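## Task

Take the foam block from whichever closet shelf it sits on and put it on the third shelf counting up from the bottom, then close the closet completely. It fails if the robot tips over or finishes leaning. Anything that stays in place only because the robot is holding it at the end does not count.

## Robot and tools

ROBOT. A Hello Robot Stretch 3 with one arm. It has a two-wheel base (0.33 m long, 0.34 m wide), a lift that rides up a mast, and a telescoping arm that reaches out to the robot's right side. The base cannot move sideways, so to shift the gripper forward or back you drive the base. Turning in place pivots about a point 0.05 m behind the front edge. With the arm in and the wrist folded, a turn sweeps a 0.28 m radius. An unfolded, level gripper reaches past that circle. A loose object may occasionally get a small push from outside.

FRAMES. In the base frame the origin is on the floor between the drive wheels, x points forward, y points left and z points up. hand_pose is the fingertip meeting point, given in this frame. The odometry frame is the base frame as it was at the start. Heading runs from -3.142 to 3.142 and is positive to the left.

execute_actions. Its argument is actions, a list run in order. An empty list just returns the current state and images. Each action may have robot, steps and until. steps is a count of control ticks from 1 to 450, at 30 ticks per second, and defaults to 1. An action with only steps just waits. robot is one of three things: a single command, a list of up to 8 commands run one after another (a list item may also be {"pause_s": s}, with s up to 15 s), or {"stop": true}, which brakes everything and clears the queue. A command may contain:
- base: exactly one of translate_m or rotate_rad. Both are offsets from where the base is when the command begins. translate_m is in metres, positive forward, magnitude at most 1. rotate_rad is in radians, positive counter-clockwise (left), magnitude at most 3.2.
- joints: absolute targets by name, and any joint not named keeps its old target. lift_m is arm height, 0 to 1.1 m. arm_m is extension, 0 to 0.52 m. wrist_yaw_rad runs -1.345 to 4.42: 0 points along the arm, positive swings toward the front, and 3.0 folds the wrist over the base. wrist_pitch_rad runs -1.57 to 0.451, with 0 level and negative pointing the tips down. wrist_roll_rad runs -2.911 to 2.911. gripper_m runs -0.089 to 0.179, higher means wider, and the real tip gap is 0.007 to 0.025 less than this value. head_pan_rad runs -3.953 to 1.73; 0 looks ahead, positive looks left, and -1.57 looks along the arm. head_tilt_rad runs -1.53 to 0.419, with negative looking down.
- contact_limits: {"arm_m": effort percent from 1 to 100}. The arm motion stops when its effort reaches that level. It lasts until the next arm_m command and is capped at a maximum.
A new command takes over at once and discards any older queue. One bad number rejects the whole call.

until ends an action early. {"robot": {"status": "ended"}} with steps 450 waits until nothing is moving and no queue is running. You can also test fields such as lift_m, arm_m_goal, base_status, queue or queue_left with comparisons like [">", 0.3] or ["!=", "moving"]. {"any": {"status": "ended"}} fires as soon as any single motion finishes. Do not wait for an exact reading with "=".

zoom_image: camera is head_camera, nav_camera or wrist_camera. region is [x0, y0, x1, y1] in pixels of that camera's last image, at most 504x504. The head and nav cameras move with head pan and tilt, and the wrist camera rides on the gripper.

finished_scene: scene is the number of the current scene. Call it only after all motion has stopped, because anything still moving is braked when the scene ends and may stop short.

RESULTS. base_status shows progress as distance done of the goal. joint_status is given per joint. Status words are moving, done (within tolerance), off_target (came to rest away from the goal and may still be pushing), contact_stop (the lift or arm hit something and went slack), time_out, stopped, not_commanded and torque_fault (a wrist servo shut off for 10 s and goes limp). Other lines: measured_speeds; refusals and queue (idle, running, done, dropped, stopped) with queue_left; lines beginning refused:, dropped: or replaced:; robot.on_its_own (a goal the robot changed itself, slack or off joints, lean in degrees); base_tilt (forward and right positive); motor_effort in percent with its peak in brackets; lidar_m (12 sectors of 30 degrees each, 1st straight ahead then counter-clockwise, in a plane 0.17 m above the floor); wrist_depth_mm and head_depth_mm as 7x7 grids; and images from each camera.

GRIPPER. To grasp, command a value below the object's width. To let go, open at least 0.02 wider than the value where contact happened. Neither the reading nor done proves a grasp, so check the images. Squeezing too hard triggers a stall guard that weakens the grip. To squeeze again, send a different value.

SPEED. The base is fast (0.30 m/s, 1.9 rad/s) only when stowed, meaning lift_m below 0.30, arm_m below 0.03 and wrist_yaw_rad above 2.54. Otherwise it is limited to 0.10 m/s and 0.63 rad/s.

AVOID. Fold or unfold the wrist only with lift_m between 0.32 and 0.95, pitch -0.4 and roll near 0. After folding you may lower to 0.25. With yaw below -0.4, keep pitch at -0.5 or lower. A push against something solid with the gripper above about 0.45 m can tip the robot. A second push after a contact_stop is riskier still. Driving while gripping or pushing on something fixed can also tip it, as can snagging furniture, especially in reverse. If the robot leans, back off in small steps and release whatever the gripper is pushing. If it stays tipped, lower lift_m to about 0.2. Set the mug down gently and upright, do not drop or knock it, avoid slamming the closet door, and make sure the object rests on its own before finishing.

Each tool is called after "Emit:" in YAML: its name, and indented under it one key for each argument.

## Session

Emit:
execute_actions:
  actions: []

Scene clock: 0.00 s.
robot.base_odometry: x=+0.000 y=+0.000 heading=+0.000 (m, m, rad; robot's odometry frame)
robot.turned_by_wheels: +0.000 (rad since the last result)
robot.turned_by_imu: +0.000 (rad since the last result)
robot.base_tilt: forward=+0.7 right=-1.2 (deg)
robot.lidar_m: 2.65 2.48 2.52 2.14 2.00 1.80 1.35 1.25 1.29 1.65 2.01 2.09
robot.head_depth_mm: 1898 2851 3369 3295 3248 3190 2436 / 1914 2877 3446 3495 3524 3395 2408 / 1943 2897 3233 3177 3308 3233 2382 / 1967 2900 2984 3030 2971 2981 2382 / 1976 2763 2763 2776 2799 2797 2327 / 1990 2607 2578 2612 2627 2674 2298 / 2007 2433 2440 2430 2452 2488 2278
robot.base_status: not_commanded
robot.joint_positions: lift_m=+0.598 arm_m=+0.002 wrist_yaw_rad=+2.803 wrist_pitch_rad=-0.548 wrist_roll_rad=-0.015 gripper_m=+0.037 head_pan_rad=-0.020 head_tilt_rad=+0.010
robot.joint_goals: lift_m=+0.598 arm_m=+0.002 wrist_yaw_rad=+2.803 wrist_pitch_rad=-0.548 wrist_roll_rad=-0.015 gripper_m=+0.037 head_pan_rad=-0.020 head_tilt_rad=+0.010
robot.joint_status: lift_m=not_commanded arm_m=not_commanded wrist_yaw_rad=not_commanded wrist_pitch_rad=not_commanded wrist_roll_rad=not_commanded gripper_m=not_commanded head_pan_rad=not_commanded head_tilt_rad=not_commanded
robot.measured_speeds: translate_m=+0.000 rotate_rad=+0.000 lift_m=+0.000 arm_m=+0.000 wrist_yaw_rad=+0.000 wrist_pitch_rad=+0.000 wrist_roll_rad=+0.000 head_pan_rad=+0.000 head_tilt_rad=+0.000
robot: refusals=0 queue=idle queue_left=0
robot.motor_effort: left_wheel=+0 right_wheel=+0 lift_m=+25 arm_m=+0 wrist_yaw_rad=+0 wrist_pitch_rad=+6 wrist_roll_rad=+0 gripper_m=+0 head_pan_rad=-1 head_tilt_rad=+2 (%)
robot.hand_pose: x=+0.0472 y=+0.0473 z=+0.5825 quat_wxyz=(+0.303, +0.698, +0.076, +0.644) (m; robot's base frame)
robot.wrist_depth_mm: - - - - - - - / - - - - - - - / - - - - - - - / - - - - - - - / 913 - 941 935 954 929 943 / 780 785 - 819 818 798 799 / 697 698 702 700 683 699 700
pictures: head_camera (sideways: a quarter turn clockwise sets it upright), nav_camera (sideways: a quarter turn counterclockwise sets it upright), wrist_camera
camera_calibration (this result's frames):
head_camera: T_world_to_cam=[[0.0449278, -0.0324366, -0.998463, 1.31277], [0.00667634, 0.99946, -0.0321686, 0.0519885], [0.998968, -0.00522082, 0.0451201, -0.106373], [0, 0, 0, 1]] pos_world=[0.0469364, -0.00993415, 1.31722]
nav_camera: T_world_to_cam=[[-0.0355041, -0.0435903, 0.998418, -1.25732], [0.0124058, -0.998991, -0.0431741, 0.105617], [0.999293, 0.0108533, 0.036009, -0.0974416], [0, 0, 0, 1]] pos_world=[0.0514225, 0.0517614, 1.2634]
wrist_camera: T_world_to_cam=[[0.95288, -0.303137, 0.0113055, -0.0308874], [-0.184416, -0.608479, -0.771844, 0.521534], [0.240854, 0.73339, -0.635711, 0.492505], [0, 0, 0, 1]] pos_world=[0.00698968, -0.0532186, 0.715983]
Images, in order (width x height): head_camera 896x504, nav_camera 672x504, wrist_camera 644x364.

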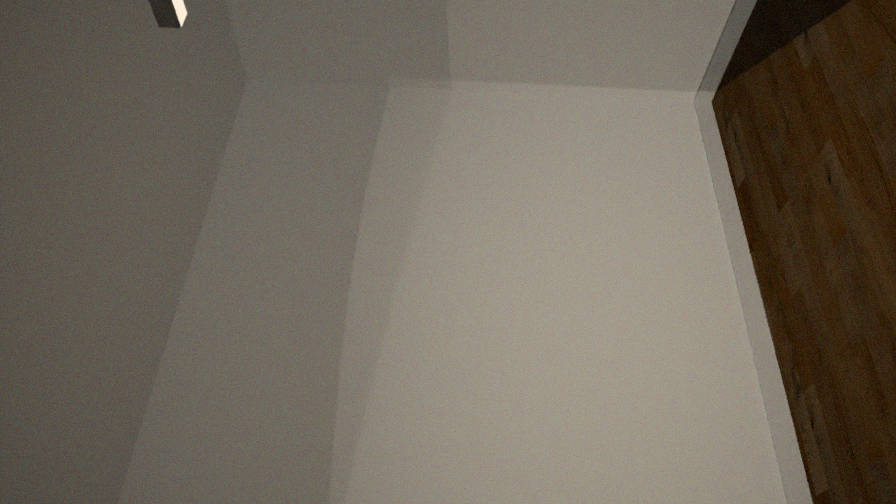

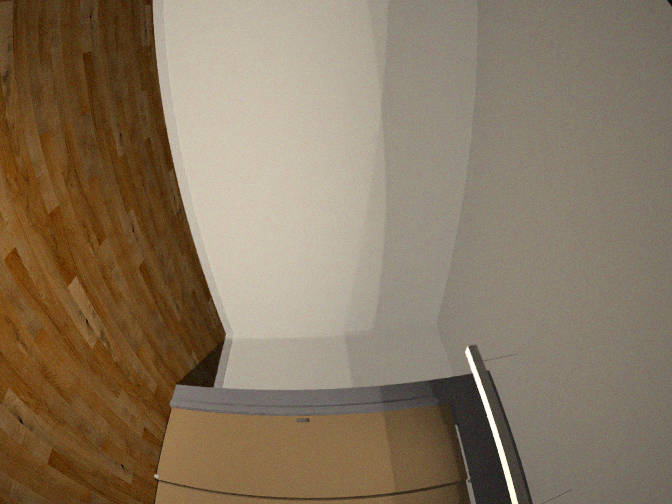

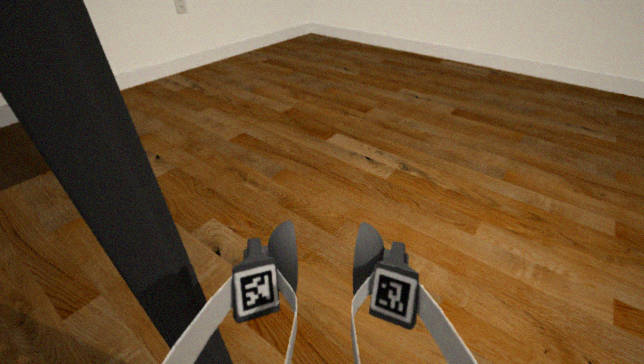

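Emit:
execute_actions:
  actions:
    - {"robot":{"joints":{"head_pan_rad":-1.0,"head_tilt_rad":-0.15}},"steps":100,"until":{"robot":{"status":"ended"}}}

Scene clock: 1.57 s.
robot.base_odometry: x=+0.000 y=+0.000 heading=+0.000 (m, m, rad; robot's odometry frame)
robot.turned_by_wheels: +0.000 (rad since the last result)
robot.turned_by_imu: +0.000 (rad since the last result)
robot.base_tilt: forward=+0.7 right=-1.2 (deg)
robot.lidar_m: 2.66 2.48 2.52 2.14 1.99 1.79 1.35 1.25 1.30 1.65 2.01 2.09
robot.head_depth_mm: 2530 2613 2709 2726 2848 2597 1877 / 2500 2627 2696 2758 2845 2538 1867 / 1846 1897 1949 2021 2072 2156 1873 / 1839 1954 2017 2054 2112 2173 1854 / 1843 1955 2027 2071 2132 2207 1826 / 1872 1942 2012 2065 2119 2182 1832 / 1868 1914 1988 2015 2087 2141 1807
robot.base_status: not_commanded
robot.joint_positions: lift_m=+0.598 arm_m=+0.002 wrist_yaw_rad=+2.803 wrist_pitch_rad=-0.548 wrist_roll_rad=-0.015 gripper_m=+0.037 head_pan_rad=-0.993 head_tilt_rad=-0.148
robot.joint_goals: lift_m=+0.598 arm_m=+0.002 wrist_yaw_rad=+2.803 wrist_pitch_rad=-0.548 wrist_roll_rad=-0.015 gripper_m=+0.037 head_pan_rad=-1.000 head_tilt_rad=-0.150
robot.joint_status: lift_m=not_commanded arm_m=not_commanded wrist_yaw_rad=not_commanded wrist_pitch_rad=not_commanded wrist_roll_rad=not_commanded gripper_m=not_commanded head_pan_rad=done head_tilt_rad=done
robot.measured_speeds: translate_m=+0.000 rotate_rad=+0.000 lift_m=+0.000 arm_m=+0.000 wrist_yaw_rad=+0.000 wrist_pitch_rad=+0.000 wrist_roll_rad=+0.000 head_pan_rad=+0.000 head_tilt_rad=+0.000
robot: refusals=0 queue=done queue_left=0
robot.motor_effort: left_wheel=+0(0) right_wheel=+0(1) lift_m=+25(25) arm_m=+1(1) wrist_yaw_rad=+1(0) wrist_pitch_rad=+5(6) wrist_roll_rad=+0(0) gripper_m=+0(0) head_pan_rad=-3(33) head_tilt_rad=-1(12) (%)
robot.hand_pose: x=+0.0472 y=+0.0473 z=+0.5825 quat_wxyz=(+0.303, +0.698, +0.076, +0.644) (m; robot's base frame)
robot.wrist_depth_mm: - - - - - - - / - - - - - - - / - - - - - - - / - - - - - - - / 916 - 947 927 958 961 947 / 789 780 - 792 816 796 798 / 699 696 704 702 694 706 696
pictures: head_camera (sideways: a quarter turn clockwise sets it upright), nav_camera (sideways: a quarter turn counterclockwise sets it upright), wrist_camera
camera_calibration (this result's frames):
head_camera: T_world_to_cam=[[-0.0876315, 0.0765836, -0.993205, 1.30652], [0.827314, 0.560953, -0.0297411, 0.0438159], [0.554863, -0.824298, -0.112516, 0.101554], [0, 0, 0, 1]] pos_world=[0.0218947, -0.0409264, 1.31037]
nav_camera: T_world_to_cam=[[0.0300061, -0.127033, 0.991445, -1.24843], [-0.822791, -0.566341, -0.0476629, 0.116547], [0.567551, -0.814322, -0.121515, 0.110262], [0, 0, 0, 1]] pos_world=[0.0707748, -0.00279786, 1.25671]
wrist_camera: T_world_to_cam=[[0.95288, -0.303137, 0.0113057, -0.0308875], [-0.184416, -0.608479, -0.771844, 0.521534], [0.240854, 0.73339, -0.635711, 0.492505], [0, 0, 0, 1]] pos_world=[0.00698967, -0.0532186, 0.715983]
Images, in order (width x height): head_camera 896x504, nav_camera 672x504, wrist_camera 644x364.

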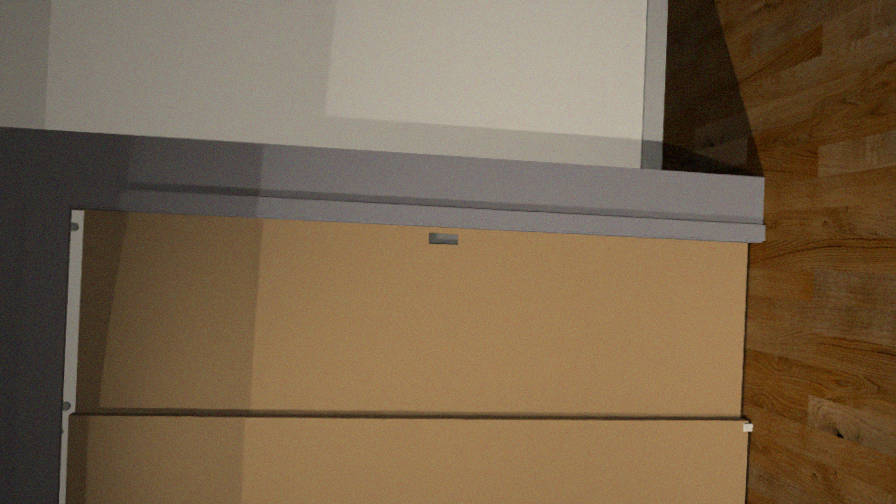

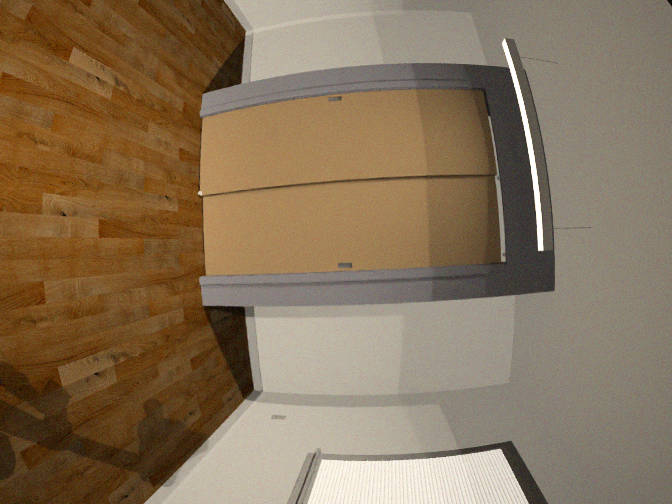

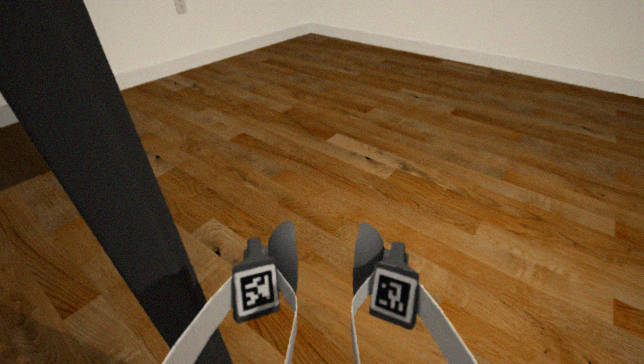

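Emit:
execute_actions:
  actions:
    - {"robot":[{"base":{"rotate_rad":-0.30},"joints":{"lift_m":0.27,"wrist_yaw_rad":3.0,"wrist_pitch_rad":-0.4,"wrist_roll_rad":0,"arm_m":0,"gripper_m":-0.03,"head_pan_rad":-0.6,"head_tilt_rad":-0.1}},{"base":{"translate_m":0.92}},{"base":{"translate_m":0.92}},{"base":{"rotate_rad":-0.67},"joints":{"lift_m":0.9,"head_pan_rad":-0.2}},{"joints":{"wrist_yaw_rad":1.57}},{"joints":{"wrist_pitch_rad":0.02,"lift_m":0.95}}]}
    - {"steps":450,"until":{"robot":{"status":"ended"}}}
    - {"steps":450,"until":{"robot":{"status":"ended"}}}

Scene clock: 26.80 s.
robot.base_odometry: x=+1.758 y=-0.544 heading=-0.970 (m, m, rad; robot's odometry frame)
robot.turned_by_wheels: -0.970 (rad since the last result)
robot.turned_by_imu: -0.945 (rad since the last result)
robot.base_tilt: forward=+0.7 right=-1.1 (deg)
robot.lidar_m: 0.55 0.59 1.44 1.38 1.42 1.93 3.43 3.07 2.48 2.38 0.84 0.61
robot.head_depth_mm: 543 557 570 584 598 617 632 / 533 546 558 573 587 602 618 / 523 536 549 561 575 589 605 / 513 524 537 550 564 577 592 / 505 516 527 540 553 571 581 / 467 478 490 501 513 526 540 / 469 477 488 499 510 522 534
robot.base_status: done (rotate_rad -0.6699 of -0.6700)
robot.joint_positions: lift_m=+0.950 arm_m=+0.002 wrist_yaw_rad=+1.573 wrist_pitch_rad=-0.006 wrist_roll_rad=-0.004 gripper_m=-0.029 head_pan_rad=-0.207 head_tilt_rad=-0.111
robot.joint_goals: lift_m=+0.950 arm_m=+0.000 wrist_yaw_rad=+1.570 wrist_pitch_rad=+0.020 wrist_roll_rad=+0.000 gripper_m=-0.030 head_pan_rad=-0.200 head_tilt_rad=-0.100
robot.joint_status: lift_m=done arm_m=done wrist_yaw_rad=done wrist_pitch_rad=done wrist_roll_rad=done gripper_m=done head_pan_rad=done head_tilt_rad=done
robot.measured_speeds: translate_m=+0.000 rotate_rad=+0.000 lift_m=+0.000 arm_m=+0.000 wrist_yaw_rad=+0.000 wrist_pitch_rad=+0.000 wrist_roll_rad=+0.000 head_pan_rad=+0.000 head_tilt_rad=+0.000
robot: refusals=0 queue=done queue_left=0
robot.motor_effort: left_wheel=+3(16) right_wheel=-2(9) lift_m=+29(30) arm_m=+0(0) wrist_yaw_rad=-3(2) wrist_pitch_rad=+12(10) wrist_roll_rad=+2(2) gripper_m=-11(91) head_pan_rad=+2(23) head_tilt_rad=+5(9) (%)
robot.hand_pose: x=+0.2347 y=-0.1467 z=+1.0629 quat_wxyz=(+0.502, +0.501, -0.497, +0.500) (m; robot's base frame)
robot.wrist_depth_mm: - 467 473 478 476 477 467 / - 481 481 489 486 482 486 / - 491 482 509 493 498 494 / - 498 497 506 516 505 505 / - 516 521 524 521 523 513 / - 538 508 - 533 533 532 / - 540 530 541 542 544 574
pictures: head_camera (sideways: a quarter turn clockwise sets it upright), nav_camera (sideways: a quarter turn counterclockwise sets it upright), wrist_camera
camera_calibration (this result's frames):
head_camera: T_world_to_cam=[[-0.0809047, -0.0152581, -0.996605, 1.31096], [0.188932, 0.981521, -0.0303647, 0.0485234], [0.978652, -0.190747, -0.0765268, 0.0521193], [0, 0, 0, 1]] pos_world=[0.0458881, -0.0176824, 1.31197]
nav_camera: T_world_to_cam=[[0.0759228, -0.0611761, 0.995235, -1.2537], [-0.179189, -0.982704, -0.0467362, 0.111416], [0.980881, -0.174787, -0.0855717, 0.0609514], [0, 0, 0, 1]] pos_world=[0.0553626, 0.0434465, 1.25815]
wrist_camera: T_world_to_cam=[[0.0222825, -0.999642, 0.0148237, -0.161339], [-0.145834, -0.0179188, -0.989147, 1.11744], [0.989058, 0.0198789, -0.146181, 0.0944049], [0, 0, 0, 1]] pos_world=[0.073184, -0.143135, 1.1215]
Images, in order (width x height): head_camera 896x504, nav_camera 672x504, wrist_camera 644x364.

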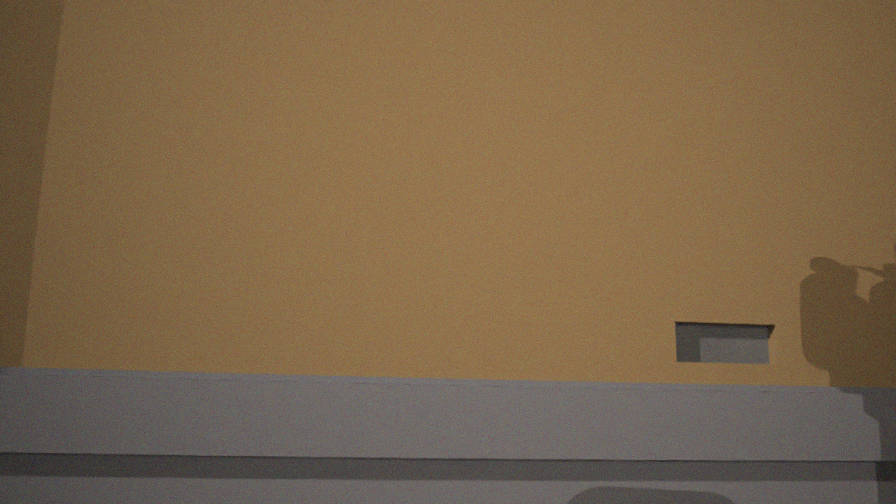

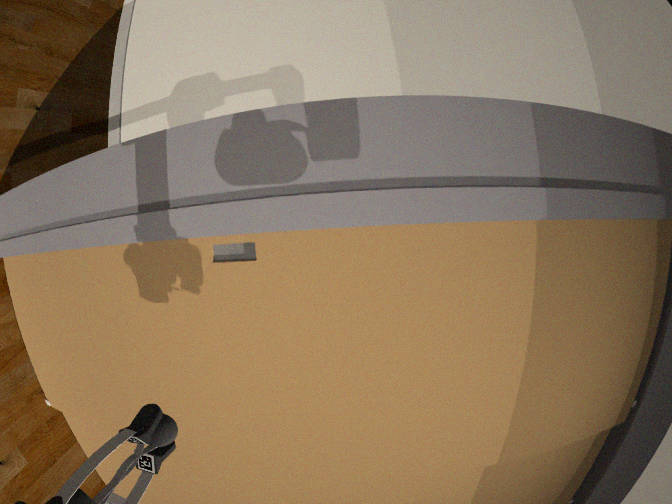

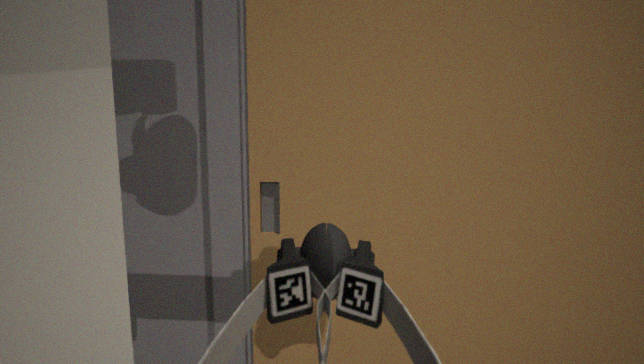

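Emit:
execute_actions:
  actions:
    - {"robot":[{"base":{"rotate_rad":0.6},"joints":{"lift_m":0.915}},{"base":{"translate_m":0.21}},{"base":{"rotate_rad":-0.6}},{"base":{"translate_m":0.05}}]}
    - {"steps":450,"until":{"robot":{"status":"ended"}}}

Scene clock: 37.47 s.
robot.base_odometry: x=+1.982 y=-0.661 heading=-0.970 (m, m, rad; robot's odometry frame)
robot.turned_by_wheels: +0.000 (rad since the last result)
robot.turned_by_imu: +0.002 (rad since the last result)
robot.base_tilt: forward=+0.7 right=-1.2 (deg)
robot.lidar_m: 0.34 1.11 1.32 1.26 1.31 1.77 3.66 3.54 2.60 1.37 0.52 0.34
robot.head_depth_mm: 316 323 331 340 349 358 368 / 310 317 324 333 342 351 360 / - 282 288 294 302 310 318 / 283 289 293 300 303 307 315 / - 284 291 298 304 312 320 / - 281 286 292 299 306 313 / - - 281 287 293 300 307
robot.base_status: done (translate_m +0.0500 of +0.0500)
robot.joint_positions: lift_m=+0.915 arm_m=+0.002 wrist_yaw_rad=+1.572 wrist_pitch_rad=-0.005 wrist_roll_rad=-0.004 gripper_m=-0.029 head_pan_rad=-0.207 head_tilt_rad=-0.111
robot.joint_goals: lift_m=+0.915 arm_m=+0.000 wrist_yaw_rad=+1.570 wrist_pitch_rad=+0.020 wrist_roll_rad=+0.000 gripper_m=-0.030 head_pan_rad=-0.200 head_tilt_rad=-0.100
robot.joint_status: lift_m=done arm_m=done wrist_yaw_rad=done wrist_pitch_rad=done wrist_roll_rad=done gripper_m=done head_pan_rad=done head_tilt_rad=done
robot.measured_speeds: translate_m=+0.000 rotate_rad=+0.000 lift_m=+0.000 arm_m=+0.000 wrist_yaw_rad=+0.000 wrist_pitch_rad=+0.000 wrist_roll_rad=+0.000 head_pan_rad=+0.000 head_tilt_rad=+0.000
robot: refusals=0 queue=done queue_left=0
robot.motor_effort: left_wheel=+3(10) right_wheel=-2(7) lift_m=+21(29) arm_m=+0(0) wrist_yaw_rad=-2(3) wrist_pitch_rad=+11(12) wrist_roll_rad=+2(2) gripper_m=-11(10) head_pan_rad=+3(2) head_tilt_rad=+5(5) (%)
robot.hand_pose: x=+0.2348 y=-0.1469 z=+1.0286 quat_wxyz=(+0.502, +0.501, -0.497, +0.500) (m; robot's base frame)
robot.wrist_depth_mm: 967 258 255 269 269 268 266 / 973 264 262 275 276 275 272 / - 269 268 282 279 280 277 / - 275 272 288 287 285 283 / - 279 277 291 294 291 289 / - 289 286 - 300 298 294 / - 292 289 307 309 304 300
pictures: head_camera (sideways: a quarter turn clockwise sets it upright), nav_camera (sideways: a quarter turn counterclockwise sets it upright), wrist_camera
camera_calibration (this result's frames):
head_camera: T_world_to_cam=[[-0.0809047, -0.0152588, -0.996605, 1.31096], [0.188924, 0.981522, -0.0303647, 0.0485234], [0.978653, -0.190739, -0.076527, 0.0521195], [0, 0, 0, 1]] pos_world=[0.0458883, -0.017682, 1.31197]
nav_camera: T_world_to_cam=[[0.0759235, -0.0611756, 0.995235, -1.2537], [-0.179181, -0.982705, -0.0467362, 0.111416], [0.980882, -0.174779, -0.0855719, 0.0609517], [0, 0, 0, 1]] pos_world=[0.0553623, 0.043447, 1.25815]
wrist_camera: T_world_to_cam=[[0.0217536, -0.999653, 0.014841, -0.160863], [-0.145002, -0.0178423, -0.989271, 1.08342], [0.989192, 0.0193682, -0.14534, 0.0883944], [0, 0, 0, 1]] pos_world=[0.0731579, -0.143189, 1.08703]
Images, in order (width x height): head_camera 896x504, nav_camera 672x504, wrist_camera 644x364.

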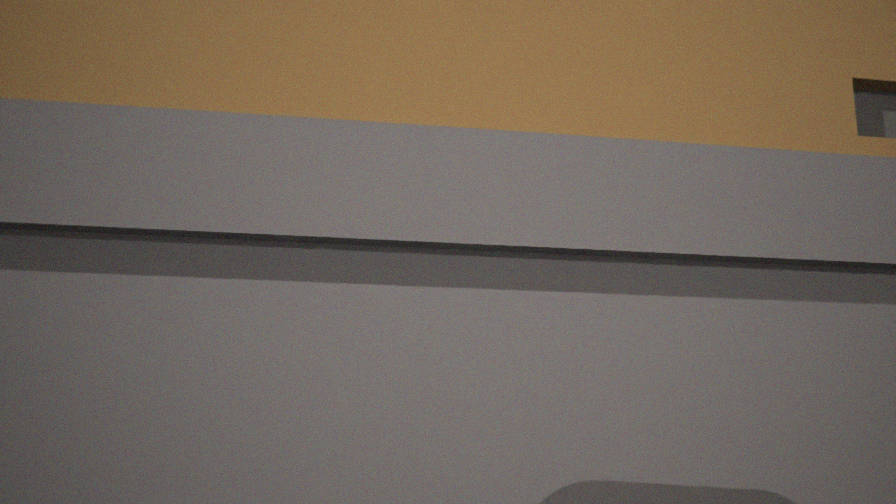

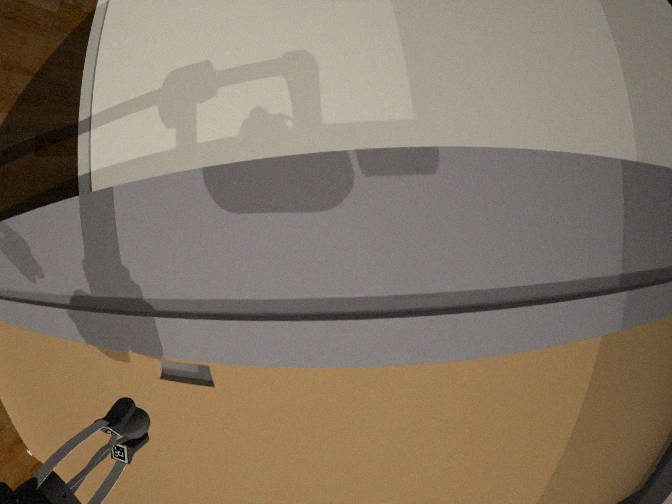

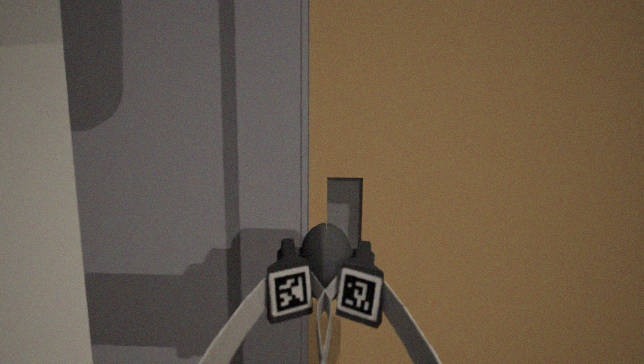

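Emit:
execute_actions:
  actions:
    - {"robot":[{"joints":{"lift_m":0.925,"wrist_yaw_rad":1.5}},{"base":{"translate_m":0.115}}]}
    - {"steps":450,"until":{"robot":{"status":"ended"}}}

Scene clock: 41.07 s.
robot.base_odometry: x=+2.047 y=-0.756 heading=-0.970 (m, m, rad; robot's odometry frame)
robot.turned_by_wheels: +0.000 (rad since the last result)
robot.turned_by_imu: +0.001 (rad since the last result)
robot.base_tilt: forward=+0.7 right=-1.1 (deg)
robot.lidar_m: 0.23 0.24 1.32 1.27 1.31 1.77 3.77 3.43 2.60 1.21 0.35 0.23
robot.head_depth_mm: - - - - - - - / - - - - - - - / - - - - - - - / - - - - - - - / - - - - - - - / - - - - - - - / - - - - - - -
robot.base_status: done (translate_m +0.1150 of +0.1150)
robot.joint_positions: lift_m=+0.925 arm_m=+0.002 wrist_yaw_rad=+1.503 wrist_pitch_rad=-0.005 wrist_roll_rad=-0.004 gripper_m=-0.029 head_pan_rad=-0.207 head_tilt_rad=-0.111
robot.joint_goals: lift_m=+0.925 arm_m=+0.000 wrist_yaw_rad=+1.500 wrist_pitch_rad=+0.020 wrist_roll_rad=+0.000 gripper_m=-0.030 head_pan_rad=-0.200 head_tilt_rad=-0.100
robot.joint_status: lift_m=done arm_m=done wrist_yaw_rad=done wrist_pitch_rad=done wrist_roll_rad=done gripper_m=done head_pan_rad=done head_tilt_rad=done
robot.measured_speeds: translate_m=+0.000 rotate_rad=+0.000 lift_m=+0.000 arm_m=+0.000 wrist_yaw_rad=+0.000 wrist_pitch_rad=+0.000 wrist_roll_rad=+0.000 head_pan_rad=+0.000 head_tilt_rad=+0.000
robot: refusals=0 queue=done queue_left=0
robot.motor_effort: left_wheel=+3(10) right_wheel=-2(3) lift_m=+30(30) arm_m=+0(1) wrist_yaw_rad=-3(3) wrist_pitch_rad=+11(11) wrist_roll_rad=+2(2) gripper_m=-11(12) head_pan_rad=+2(2) head_tilt_rad=+4(5) (%)
robot.hand_pose: x=+0.2342 y=-0.1647 z=+1.0382 quat_wxyz=(+0.519, +0.483, -0.514, +0.482) (m; robot's base frame)
robot.wrist_depth_mm: 142 132 133 164 166 169 171 / 145 134 136 166 170 172 174 / 148 137 139 171 174 176 178 / 151 140 142 174 177 179 183 / 154 143 144 178 180 184 186 / 158 147 147 - 185 188 190 / 161 150 151 188 190 192 196
pictures: head_camera (sideways: a quarter turn clockwise sets it upright), nav_camera (sideways: a quarter turn counterclockwise sets it upright), wrist_camera
camera_calibration (this result's frames):
head_camera: T_world_to_cam=[[-0.0809047, -0.0152588, -0.996605, 1.31096], [0.188924, 0.981522, -0.0303647, 0.0485234], [0.978653, -0.190739, -0.0765271, 0.0521196], [0, 0, 0, 1]] pos_world=[0.0458883, -0.017682, 1.31197]
nav_camera: T_world_to_cam=[[0.0759235, -0.0611756, 0.995235, -1.2537], [-0.179181, -0.982705, -0.0467362, 0.111416], [0.980882, -0.174779, -0.0855719, 0.0609517], [0, 0, 0, 1]] pos_world=[0.0553623, 0.043447, 1.25815]
wrist_camera: T_world_to_cam=[[-0.047747, -0.998749, 0.0148456, -0.162363], [-0.145675, -0.00774088, -0.989302, 1.09436], [0.98818, -0.0493989, -0.145123, 0.0794105], [0, 0, 0, 1]] pos_world=[0.0731975, -0.149766, 1.09659]
Images, in order (width x height): head_camera 896x504, nav_camera 672x504, wrist_camera 644x364.

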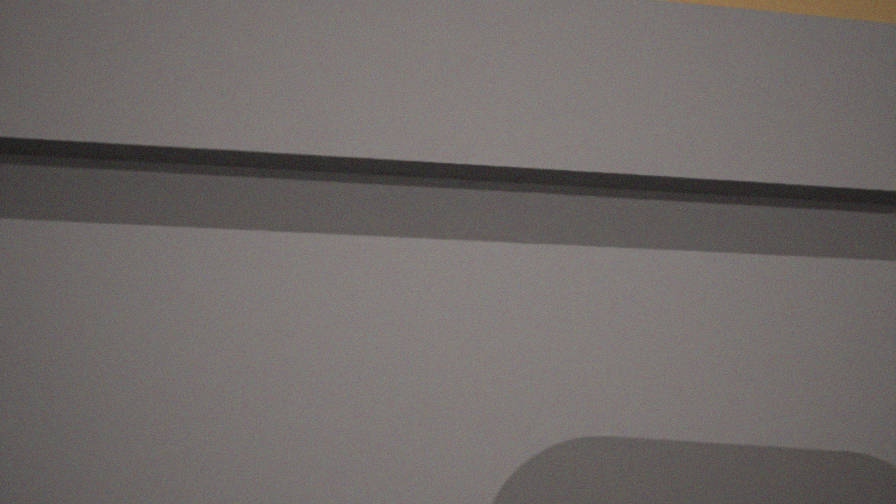

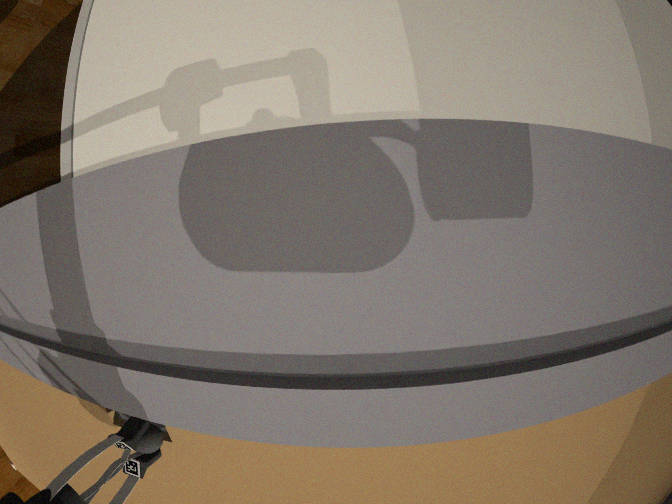

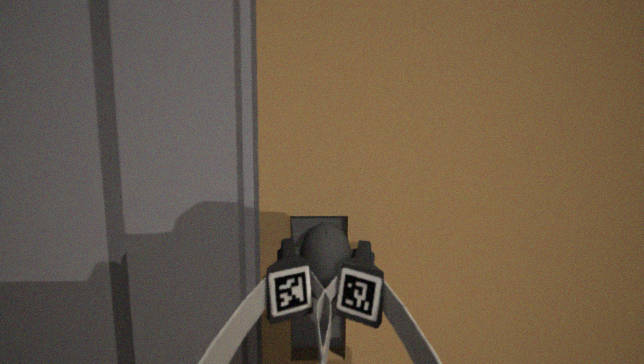

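Good. Insert and slide.

Emit:
execute_actions:
  actions:
    - {"robot":[{"base":{"translate_m":0.015}},{"joints":{"arm_m":0.27},"contact_limits":{"arm_m":24}}]}
    - {"steps":450,"until":{"robot":{"status":"ended"}}}

Scene clock: 46.07 s.
robot.base_odometry: x=+2.055 y=-0.768 heading=-0.970 (m, m, rad; robot's odometry frame)
robot.turned_by_wheels: +0.000 (rad since the last result)
robot.turned_by_imu: -0.025 (rad since the last result)
robot.base_tilt: forward=+0.7 right=-1.3 (deg)
robot.lidar_m: 0.22 0.22 1.30 1.27 1.30 1.73 3.78 3.47 2.61 1.30 0.45 0.22
robot.head_depth_mm: - - - - - - 686 / - - - - - - - / - - - - - - - / - - - - - - - / - - - - - - - / - - - - - - - / - - - - - - -
robot.base_status: done (translate_m +0.0150 of +0.0150)
robot.joint_positions: lift_m=+0.925 arm_m=+0.270 wrist_yaw_rad=+1.503 wrist_pitch_rad=-0.004 wrist_roll_rad=-0.003 gripper_m=-0.029 head_pan_rad=-0.207 head_tilt_rad=-0.110
robot.joint_goals: lift_m=+0.925 arm_m=+0.270 wrist_yaw_rad=+1.500 wrist_pitch_rad=+0.020 wrist_roll_rad=+0.000 gripper_m=-0.030 head_pan_rad=-0.200 head_tilt_rad=-0.100
robot.joint_status: lift_m=done arm_m=done wrist_yaw_rad=done wrist_pitch_rad=done wrist_roll_rad=done gripper_m=done head_pan_rad=done head_tilt_rad=done
robot.measured_speeds: translate_m=+0.000 rotate_rad=+0.000 lift_m=+0.000 arm_m=+0.000 wrist_yaw_rad=+0.000 wrist_pitch_rad=+0.000 wrist_roll_rad=+0.000 head_pan_rad=+0.000 head_tilt_rad=+0.000
robot: refusals=0 queue=done queue_left=0
robot.motor_effort: left_wheel=+1(19) right_wheel=-1(22) lift_m=+29(29) arm_m=+3(8) wrist_yaw_rad=-3(45) wrist_pitch_rad=+11(12) wrist_roll_rad=+1(2) gripper_m=-11(17) head_pan_rad=+3(2) head_tilt_rad=+4(5) (%)
robot.contact_limits: arm_m 24 (drawing in: default 18, maximum 30; extending or still: default 25, maximum 41)
robot.hand_pose: x=+0.2342 y=-0.4322 z=+1.0383 quat_wxyz=(+0.519, +0.483, -0.514, +0.482) (m; robot's base frame)
robot.wrist_depth_mm: 482 738 167 169 172 176 180 / 486 740 171 172 175 179 185 / 476 644 175 176 179 183 188 / 477 752 178 179 185 188 192 / 484 704 735 183 188 191 197 / 477 558 524 - 192 197 202 / 482 757 912 194 196 202 208
pictures: head_camera (sideways: a quarter turn clockwise sets it upright), nav_camera (sideways: a quarter turn counterclockwise sets it upright), wrist_camera
camera_calibration (this result's frames):
head_camera: T_world_to_cam=[[-0.0795746, -0.0155453, -0.996708, 1.31108], [0.18887, 0.981532, -0.0303874, 0.0485534], [0.978773, -0.190666, -0.075169, 0.050351], [0, 0, 0, 1]] pos_world=[0.0458765, -0.0176754, 1.31203]
nav_camera: T_world_to_cam=[[0.0746026, -0.0608899, 0.995353, -1.25384], [-0.179024, -0.982736, -0.0467001, 0.111368], [0.981012, -0.174708, -0.0842154, 0.059185], [0, 0, 0, 1]] pos_world=[0.0554164, 0.0434395, 1.2582]
wrist_camera: T_world_to_cam=[[-0.0478095, -0.998762, 0.0137687, -0.428414], [-0.145274, -0.0066851, -0.989369, 1.09286], [0.988236, -0.0493015, -0.144775, 0.0658745], [0, 0, 0, 1]] pos_world=[0.0731821, -0.41733, 1.09667]
Images, in order (width x height): head_camera 896x504, nav_camera 672x504, wrist_camera 644x364.

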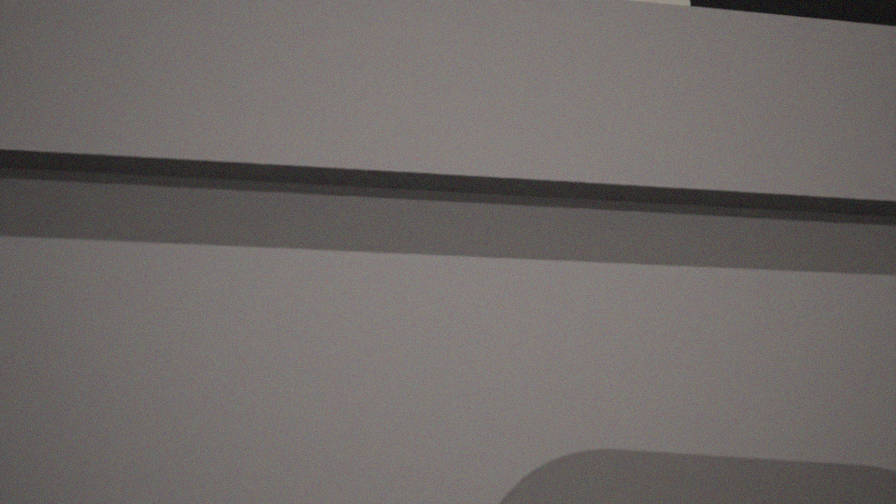

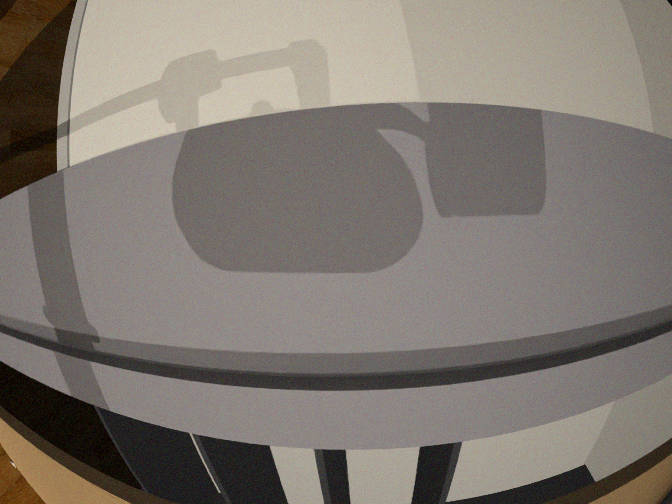

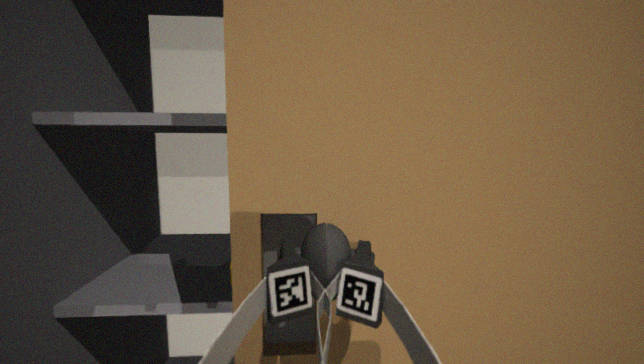

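Smooth. Continue.

Emit:
execute_actions:
  actions:
    - {"robot":{"joints":{"arm_m":0.51,"head_pan_rad":-0.75,"head_tilt_rad":-0.6},"contact_limits":{"arm_m":22}}}
    - {"steps":450,"until":{"robot":{"status":"ended"}}}

Scene clock: 49.33 s.
robot.base_odometry: x=+2.055 y=-0.768 heading=-0.970 (m, m, rad; robot's odometry frame)
robot.turned_by_wheels: +0.000 (rad since the last result)
robot.turned_by_imu: +0.001 (rad since the last result)
robot.base_tilt: forward=+0.8 right=-1.2 (deg)
robot.lidar_m: 0.22 0.22 1.30 1.27 1.31 1.73 3.77 3.43 2.62 1.30 0.45 0.22
robot.head_depth_mm: 349 377 420 514 633 863 1209 / 1248 1416 1019 492 553 661 912 / 1129 1303 1122 1388 1251 1452 849 / 1064 816 1119 1329 1160 1478 1250 / 983 798 1107 867 1156 1376 1245 / 911 704 1060 749 1193 304 341 / 876 - - - - - 312
robot.base_status: done (translate_m +0.0150 of +0.0150)
robot.joint_positions: lift_m=+0.925 arm_m=+0.510 wrist_yaw_rad=+1.501 wrist_pitch_rad=-0.004 wrist_roll_rad=-0.003 gripper_m=-0.029 head_pan_rad=-0.743 head_tilt_rad=-0.592
robot.joint_goals: lift_m=+0.925 arm_m=+0.510 wrist_yaw_rad=+1.500 wrist_pitch_rad=+0.020 wrist_roll_rad=+0.000 gripper_m=-0.030 head_pan_rad=-0.750 head_tilt_rad=-0.600
robot.joint_status: lift_m=done arm_m=done wrist_yaw_rad=done wrist_pitch_rad=done wrist_roll_rad=done gripper_m=done head_pan_rad=done head_tilt_rad=done
robot.measured_speeds: translate_m=+0.000 rotate_rad=+0.000 lift_m=+0.000 arm_m=+0.000 wrist_yaw_rad=+0.000 wrist_pitch_rad=+0.000 wrist_roll_rad=+0.000 head_pan_rad=+0.000 head_tilt_rad=+0.000
robot: refusals=0 queue=done queue_left=0
robot.motor_effort: left_wheel=+1(1) right_wheel=-1(1) lift_m=+29(29) arm_m=+4(2) wrist_yaw_rad=-1(3) wrist_pitch_rad=+11(11) wrist_roll_rad=+1(1) gripper_m=-12(12) head_pan_rad=-2(24) head_tilt_rad=-3(24) (%)
robot.contact_limits: arm_m 22 (drawing in: default 18, maximum 30; extending or still: default 25, maximum 41)
robot.hand_pose: x=+0.2341 y=-0.6725 z=+1.0383 quat_wxyz=(+0.519, +0.483, -0.515, +0.482) (m; robot's base frame)
robot.wrist_depth_mm: 168 170 174 177 182 186 190 / 171 175 177 181 185 189 194 / 174 177 181 186 189 194 198 / 177 181 184 189 193 199 203 / 181 185 189 193 198 203 207 / 185 188 193 - 203 207 213 / 189 193 197 202 207 213 218
pictures: head_camera (sideways: a quarter turn clockwise sets it upright), nav_camera (sideways: a quarter turn counterclockwise sets it upright), wrist_camera
camera_calibration (this result's frames):
head_camera: T_world_to_cam=[[-0.410474, 0.334256, -0.848401, 1.11943], [0.654881, 0.755488, -0.0191946, 0.031123], [0.634541, -0.56348, -0.529006, 0.643103], [0, 0, 0, 1]] pos_world=[0.0310403, -0.0353142, 1.29053]
nav_camera: T_world_to_cam=[[0.365774, -0.39616, 0.84218, -1.05562], [-0.67419, -0.736604, -0.0536849, 0.12345], [0.641621, -0.548153, -0.536518, 0.649905], [0, 0, 0, 1]] pos_world=[0.0523537, 0.0289873, 1.24433]
wrist_camera: T_world_to_cam=[[-0.0491663, -0.998696, 0.0137685, -0.668098], [-0.145283, -0.00648754, -0.989369, 1.09138], [0.988168, -0.050644, -0.144775, 0.053162], [0, 0, 0, 1]] pos_world=[0.0731784, -0.657454, 1.09667]
Images, in order (width x height): head_camera 896x504, nav_camera 672x504, wrist_camera 644x364.

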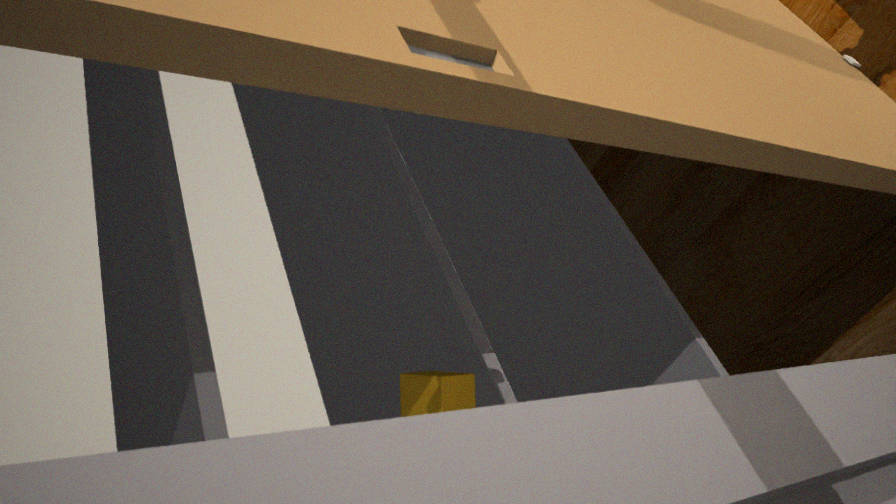

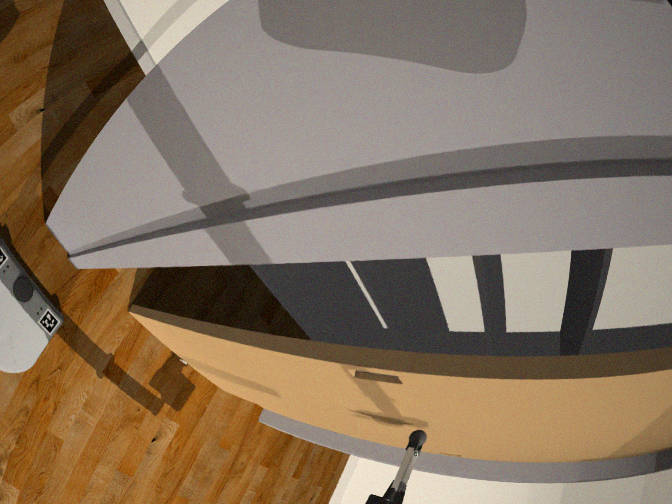

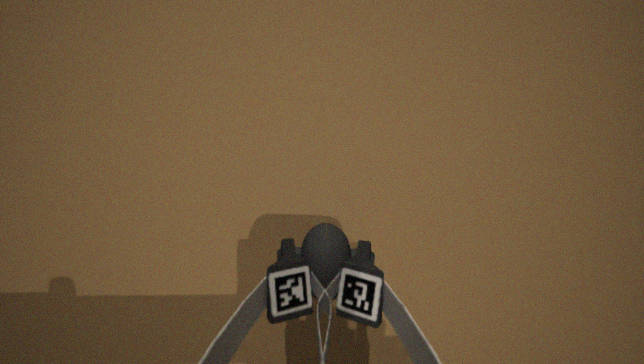

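Emit:
execute_actions:
  actions:
    - {"robot":[{"base":{"translate_m":-0.05}},{"joints":{"arm_m":0.24,"wrist_yaw_rad":1.4}},{"base":{"translate_m":0.03}}]}
    - {"steps":450,"until":{"robot":{"status":"ended"}}}

Scene clock: 58.90 s.
robot.base_odometry: x=+2.044 y=-0.751 heading=-0.970 (m, m, rad; robot's odometry frame)
robot.turned_by_wheels: +0.000 (rad since the last result)
robot.turned_by_imu: +0.002 (rad since the last result)
robot.base_tilt: forward=+0.7 right=-1.2 (deg)
robot.lidar_m: 0.23 0.24 1.32 1.27 1.30 1.73 3.76 3.65 2.62 1.32 0.46 0.24
robot.head_depth_mm: 354 392 458 542 694 943 1233 / 1242 797 451 503 572 724 997 / 1162 1336 1124 1433 1245 1377 863 / 1073 1193 1113 1336 1198 1478 1254 / 1003 798 1107 871 1156 1412 1251 / 934 704 1068 774 1155 346 387 / 883 692 1035 - - 295 341
robot.base_status: done (translate_m +0.0300 of +0.0300)
robot.joint_positions: lift_m=+0.925 arm_m=+0.240 wrist_yaw_rad=+1.402 wrist_pitch_rad=-0.004 wrist_roll_rad=-0.003 gripper_m=-0.029 head_pan_rad=-0.743 head_tilt_rad=-0.592
robot.joint_goals: lift_m=+0.925 arm_m=+0.240 wrist_yaw_rad=+1.400 wrist_pitch_rad=+0.020 wrist_roll_rad=+0.000 gripper_m=-0.030 head_pan_rad=-0.750 head_tilt_rad=-0.600
robot.joint_status: lift_m=done arm_m=done wrist_yaw_rad=done wrist_pitch_rad=done wrist_roll_rad=done gripper_m=done head_pan_rad=done head_tilt_rad=done
robot.measured_speeds: translate_m=+0.000 rotate_rad=+0.000 lift_m=+0.000 arm_m=+0.000 wrist_yaw_rad=+0.000 wrist_pitch_rad=+0.000 wrist_roll_rad=+0.000 head_pan_rad=+0.000 head_tilt_rad=+0.000
robot: refusals=0 queue=done queue_left=0
robot.motor_effort: left_wheel=+1(6) right_wheel=+0(6) lift_m=+29(29) arm_m=-2(3) wrist_yaw_rad=-3(4) wrist_pitch_rad=+11(11) wrist_roll_rad=+1(1) gripper_m=-11(10) head_pan_rad=-3(2) head_tilt_rad=-2(2) (%)
robot.hand_pose: x=+0.2311 y=-0.4283 z=+1.0383 quat_wxyz=(+0.543, +0.457, -0.538, +0.456) (m; robot's base frame)
robot.wrist_depth_mm: 533 800 733 189 199 211 223 / 537 790 837 194 203 214 227 / 517 742 477 197 209 220 233 / 531 826 870 200 213 225 239 / 535 775 715 211 218 230 247 / 512 563 521 - 225 237 253 / 506 862 929 217 228 242 258
pictures: head_camera (sideways: a quarter turn clockwise sets it upright), nav_camera (sideways: a quarter turn counterclockwise sets it upright), wrist_camera
camera_calibration (this result's frames):
head_camera: T_world_to_cam=[[-0.410571, 0.334346, -0.848318, 1.11933], [0.654879, 0.75549, -0.0191901, 0.0311172], [0.63448, -0.563424, -0.529139, 0.643276], [0, 0, 0, 1]] pos_world=[0.031039, -0.035313, 1.29052]
nav_camera: T_world_to_cam=[[0.365871, -0.396249, 0.842096, -1.05551], [-0.674196, -0.736599, -0.0536852, 0.123451], [0.641559, -0.548096, -0.53665, 0.650076], [0, 0, 0, 1]] pos_world=[0.0523471, 0.0289934, 1.24433]
wrist_camera: T_world_to_cam=[[-0.147814, -0.988919, 0.0137688, -0.397406], [-0.145212, 0.00792977, -0.989369, 1.09869], [0.978297, -0.148242, -0.144775, 0.0289936], [0, 0, 0, 1]] pos_world=[0.0724353, -0.397417, 1.09667]
Images, in order (width x height): head_camera 896x504, nav_camera 672x504, wrist_camera 644x364.

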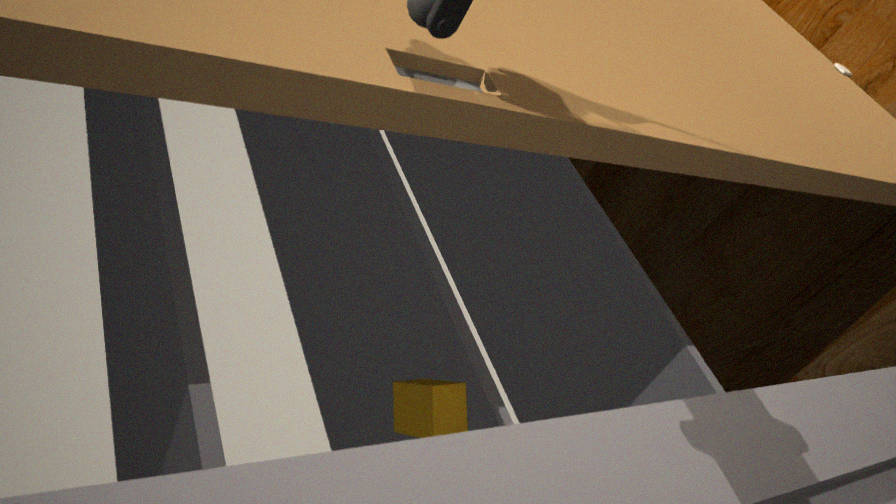

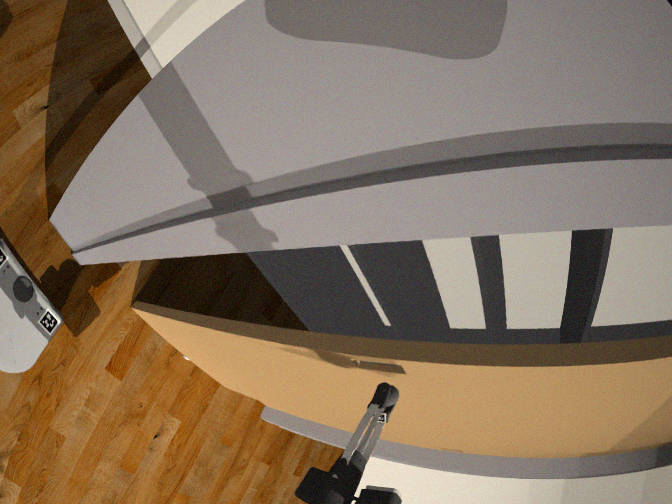

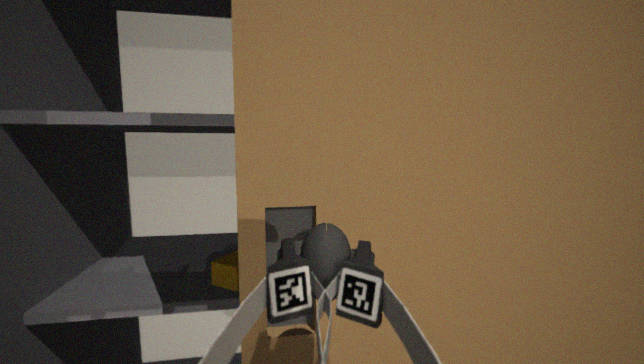

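Emit:
execute_actions:
  actions:
    - {"robot":[{"joints":{"arm_m":0.215}},{"base":{"translate_m":0.052}},{"joints":{"arm_m":0.36},"contact_limits":{"arm_m":22}}]}
    - {"steps":450,"until":{"robot":{"status":"ended"}}}

Scene clock: 64.70 s.
robot.base_odometry: x=+2.074 y=-0.794 heading=-0.970 (m, m, rad; robot's odometry frame)
robot.turned_by_wheels: +0.000 (rad since the last result)
robot.turned_by_imu: -0.039 (rad since the last result)
robot.base_tilt: forward=+0.7 right=-1.3 (deg)
robot.lidar_m: 0.19 0.20 1.22 1.27 1.29 1.67 3.80 3.85 2.65 1.31 0.53 0.19
robot.head_depth_mm: 1287 1437 1265 575 642 867 1205 / 1271 1456 1189 1488 1713 1376 961 / 1154 1320 1113 1423 1273 1483 1253 / 1057 805 1111 1324 1164 1446 1254 / 987 780 1095 832 1164 1362 1249 / 911 692 1060 773 1152 - 301 / - - - - - - -
robot.base_status: done (translate_m +0.0520 of +0.0520)
robot.joint_positions: lift_m=+0.925 arm_m=+0.360 wrist_yaw_rad=+1.402 wrist_pitch_rad=-0.005 wrist_roll_rad=-0.002 gripper_m=-0.029 head_pan_rad=-0.744 head_tilt_rad=-0.595
robot.joint_goals: lift_m=+0.925 arm_m=+0.360 wrist_yaw_rad=+1.400 wrist_pitch_rad=+0.020 wrist_roll_rad=+0.000 gripper_m=-0.030 head_pan_rad=-0.750 head_tilt_rad=-0.600
robot.joint_status: lift_m=done arm_m=done wrist_yaw_rad=done wrist_pitch_rad=done wrist_roll_rad=done gripper_m=done head_pan_rad=done head_tilt_rad=done
robot.measured_speeds: translate_m=+0.000 rotate_rad=+0.000 lift_m=+0.000 arm_m=+0.000 wrist_yaw_rad=+0.000 wrist_pitch_rad=+0.000 wrist_roll_rad=+0.000 head_pan_rad=+0.000 head_tilt_rad=+0.000
robot: refusals=0 queue=done queue_left=0
robot.motor_effort: left_wheel=+1(30) right_wheel=+0(44) lift_m=+28(28) arm_m=+3(7) wrist_yaw_rad=-2(43) wrist_pitch_rad=+11(13) wrist_roll_rad=+1(2) gripper_m=-12(16) head_pan_rad=-3(3) head_tilt_rad=-2(3) (%)
robot.contact_limits: arm_m 22 (drawing in: default 18, maximum 30; extending or still: default 25, maximum 41)
robot.hand_pose: x=+0.2311 y=-0.5477 z=+1.0382 quat_wxyz=(+0.542, +0.457, -0.538, +0.455) (m; robot's base frame)
robot.wrist_depth_mm: 729 756 163 172 184 196 211 / 739 777 165 176 188 202 218 / 650 793 170 180 193 206 223 / 721 793 175 184 195 210 228 / 731 783 190 189 202 218 236 / 561 518 190 - 209 222 241 / 659 851 198 197 212 229 249
pictures: head_camera (sideways: a quarter turn clockwise sets it upright), nav_camera (sideways: a quarter turn counterclockwise sets it upright), wrist_camera
camera_calibration (this result's frames):
head_camera: T_world_to_cam=[[-0.411868, 0.336049, -0.847016, 1.11763], [0.65538, 0.755057, -0.0191191, 0.0310216], [0.63312, -0.562992, -0.531224, 0.645997], [0, 0, 0, 1]] pos_world=[0.0309932, -0.0353117, 1.29042]
nav_camera: T_world_to_cam=[[0.367112, -0.39791, 0.840771, -1.05379], [-0.674816, -0.73603, -0.0536895, 0.12346], [0.640197, -0.547656, -0.538722, 0.652781], [0, 0, 0, 1]] pos_world=[0.0522634, 0.0290564, 1.24429]
wrist_camera: T_world_to_cam=[[-0.1477, -0.988955, 0.01234, -0.514002], [-0.145543, 0.00939235, -0.989307, 1.10032], [0.978265, -0.147916, -0.145323, 0.0120463], [0, 0, 0, 1]] pos_world=[0.072442, -0.516878, 1.09665]
Images, in order (width x height): head_camera 896x504, nav_camera 672x504, wrist_camera 644x364.

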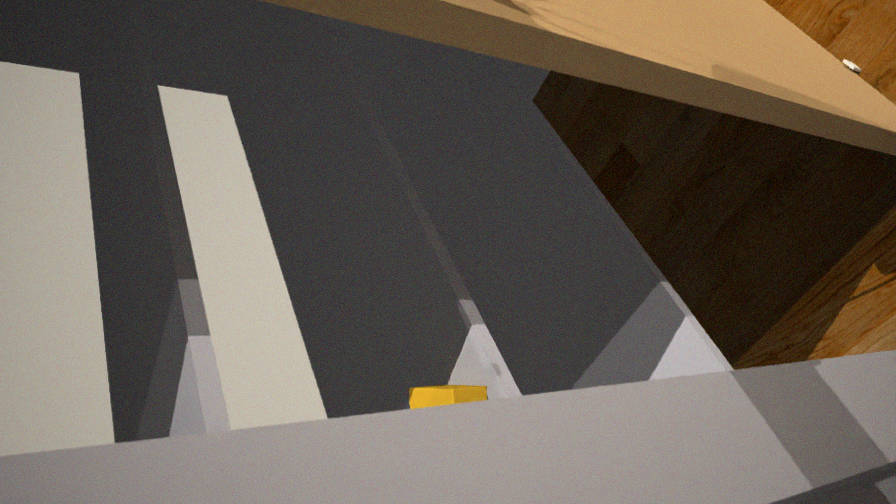

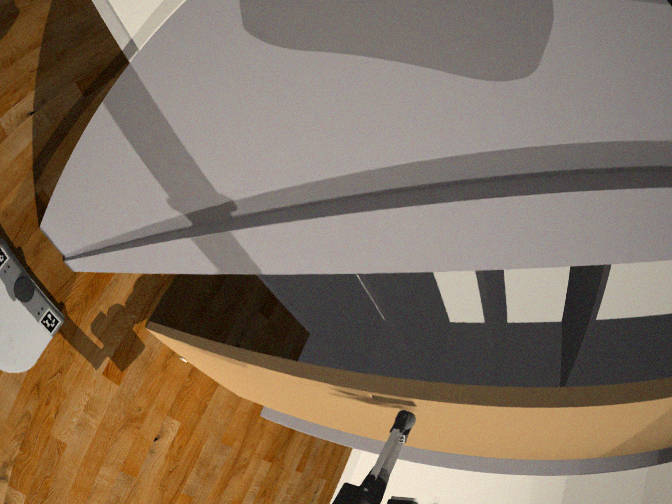

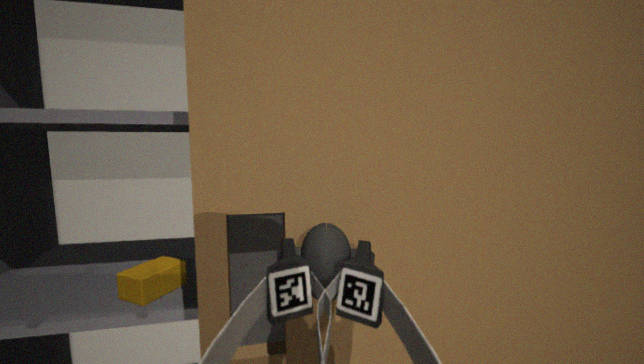

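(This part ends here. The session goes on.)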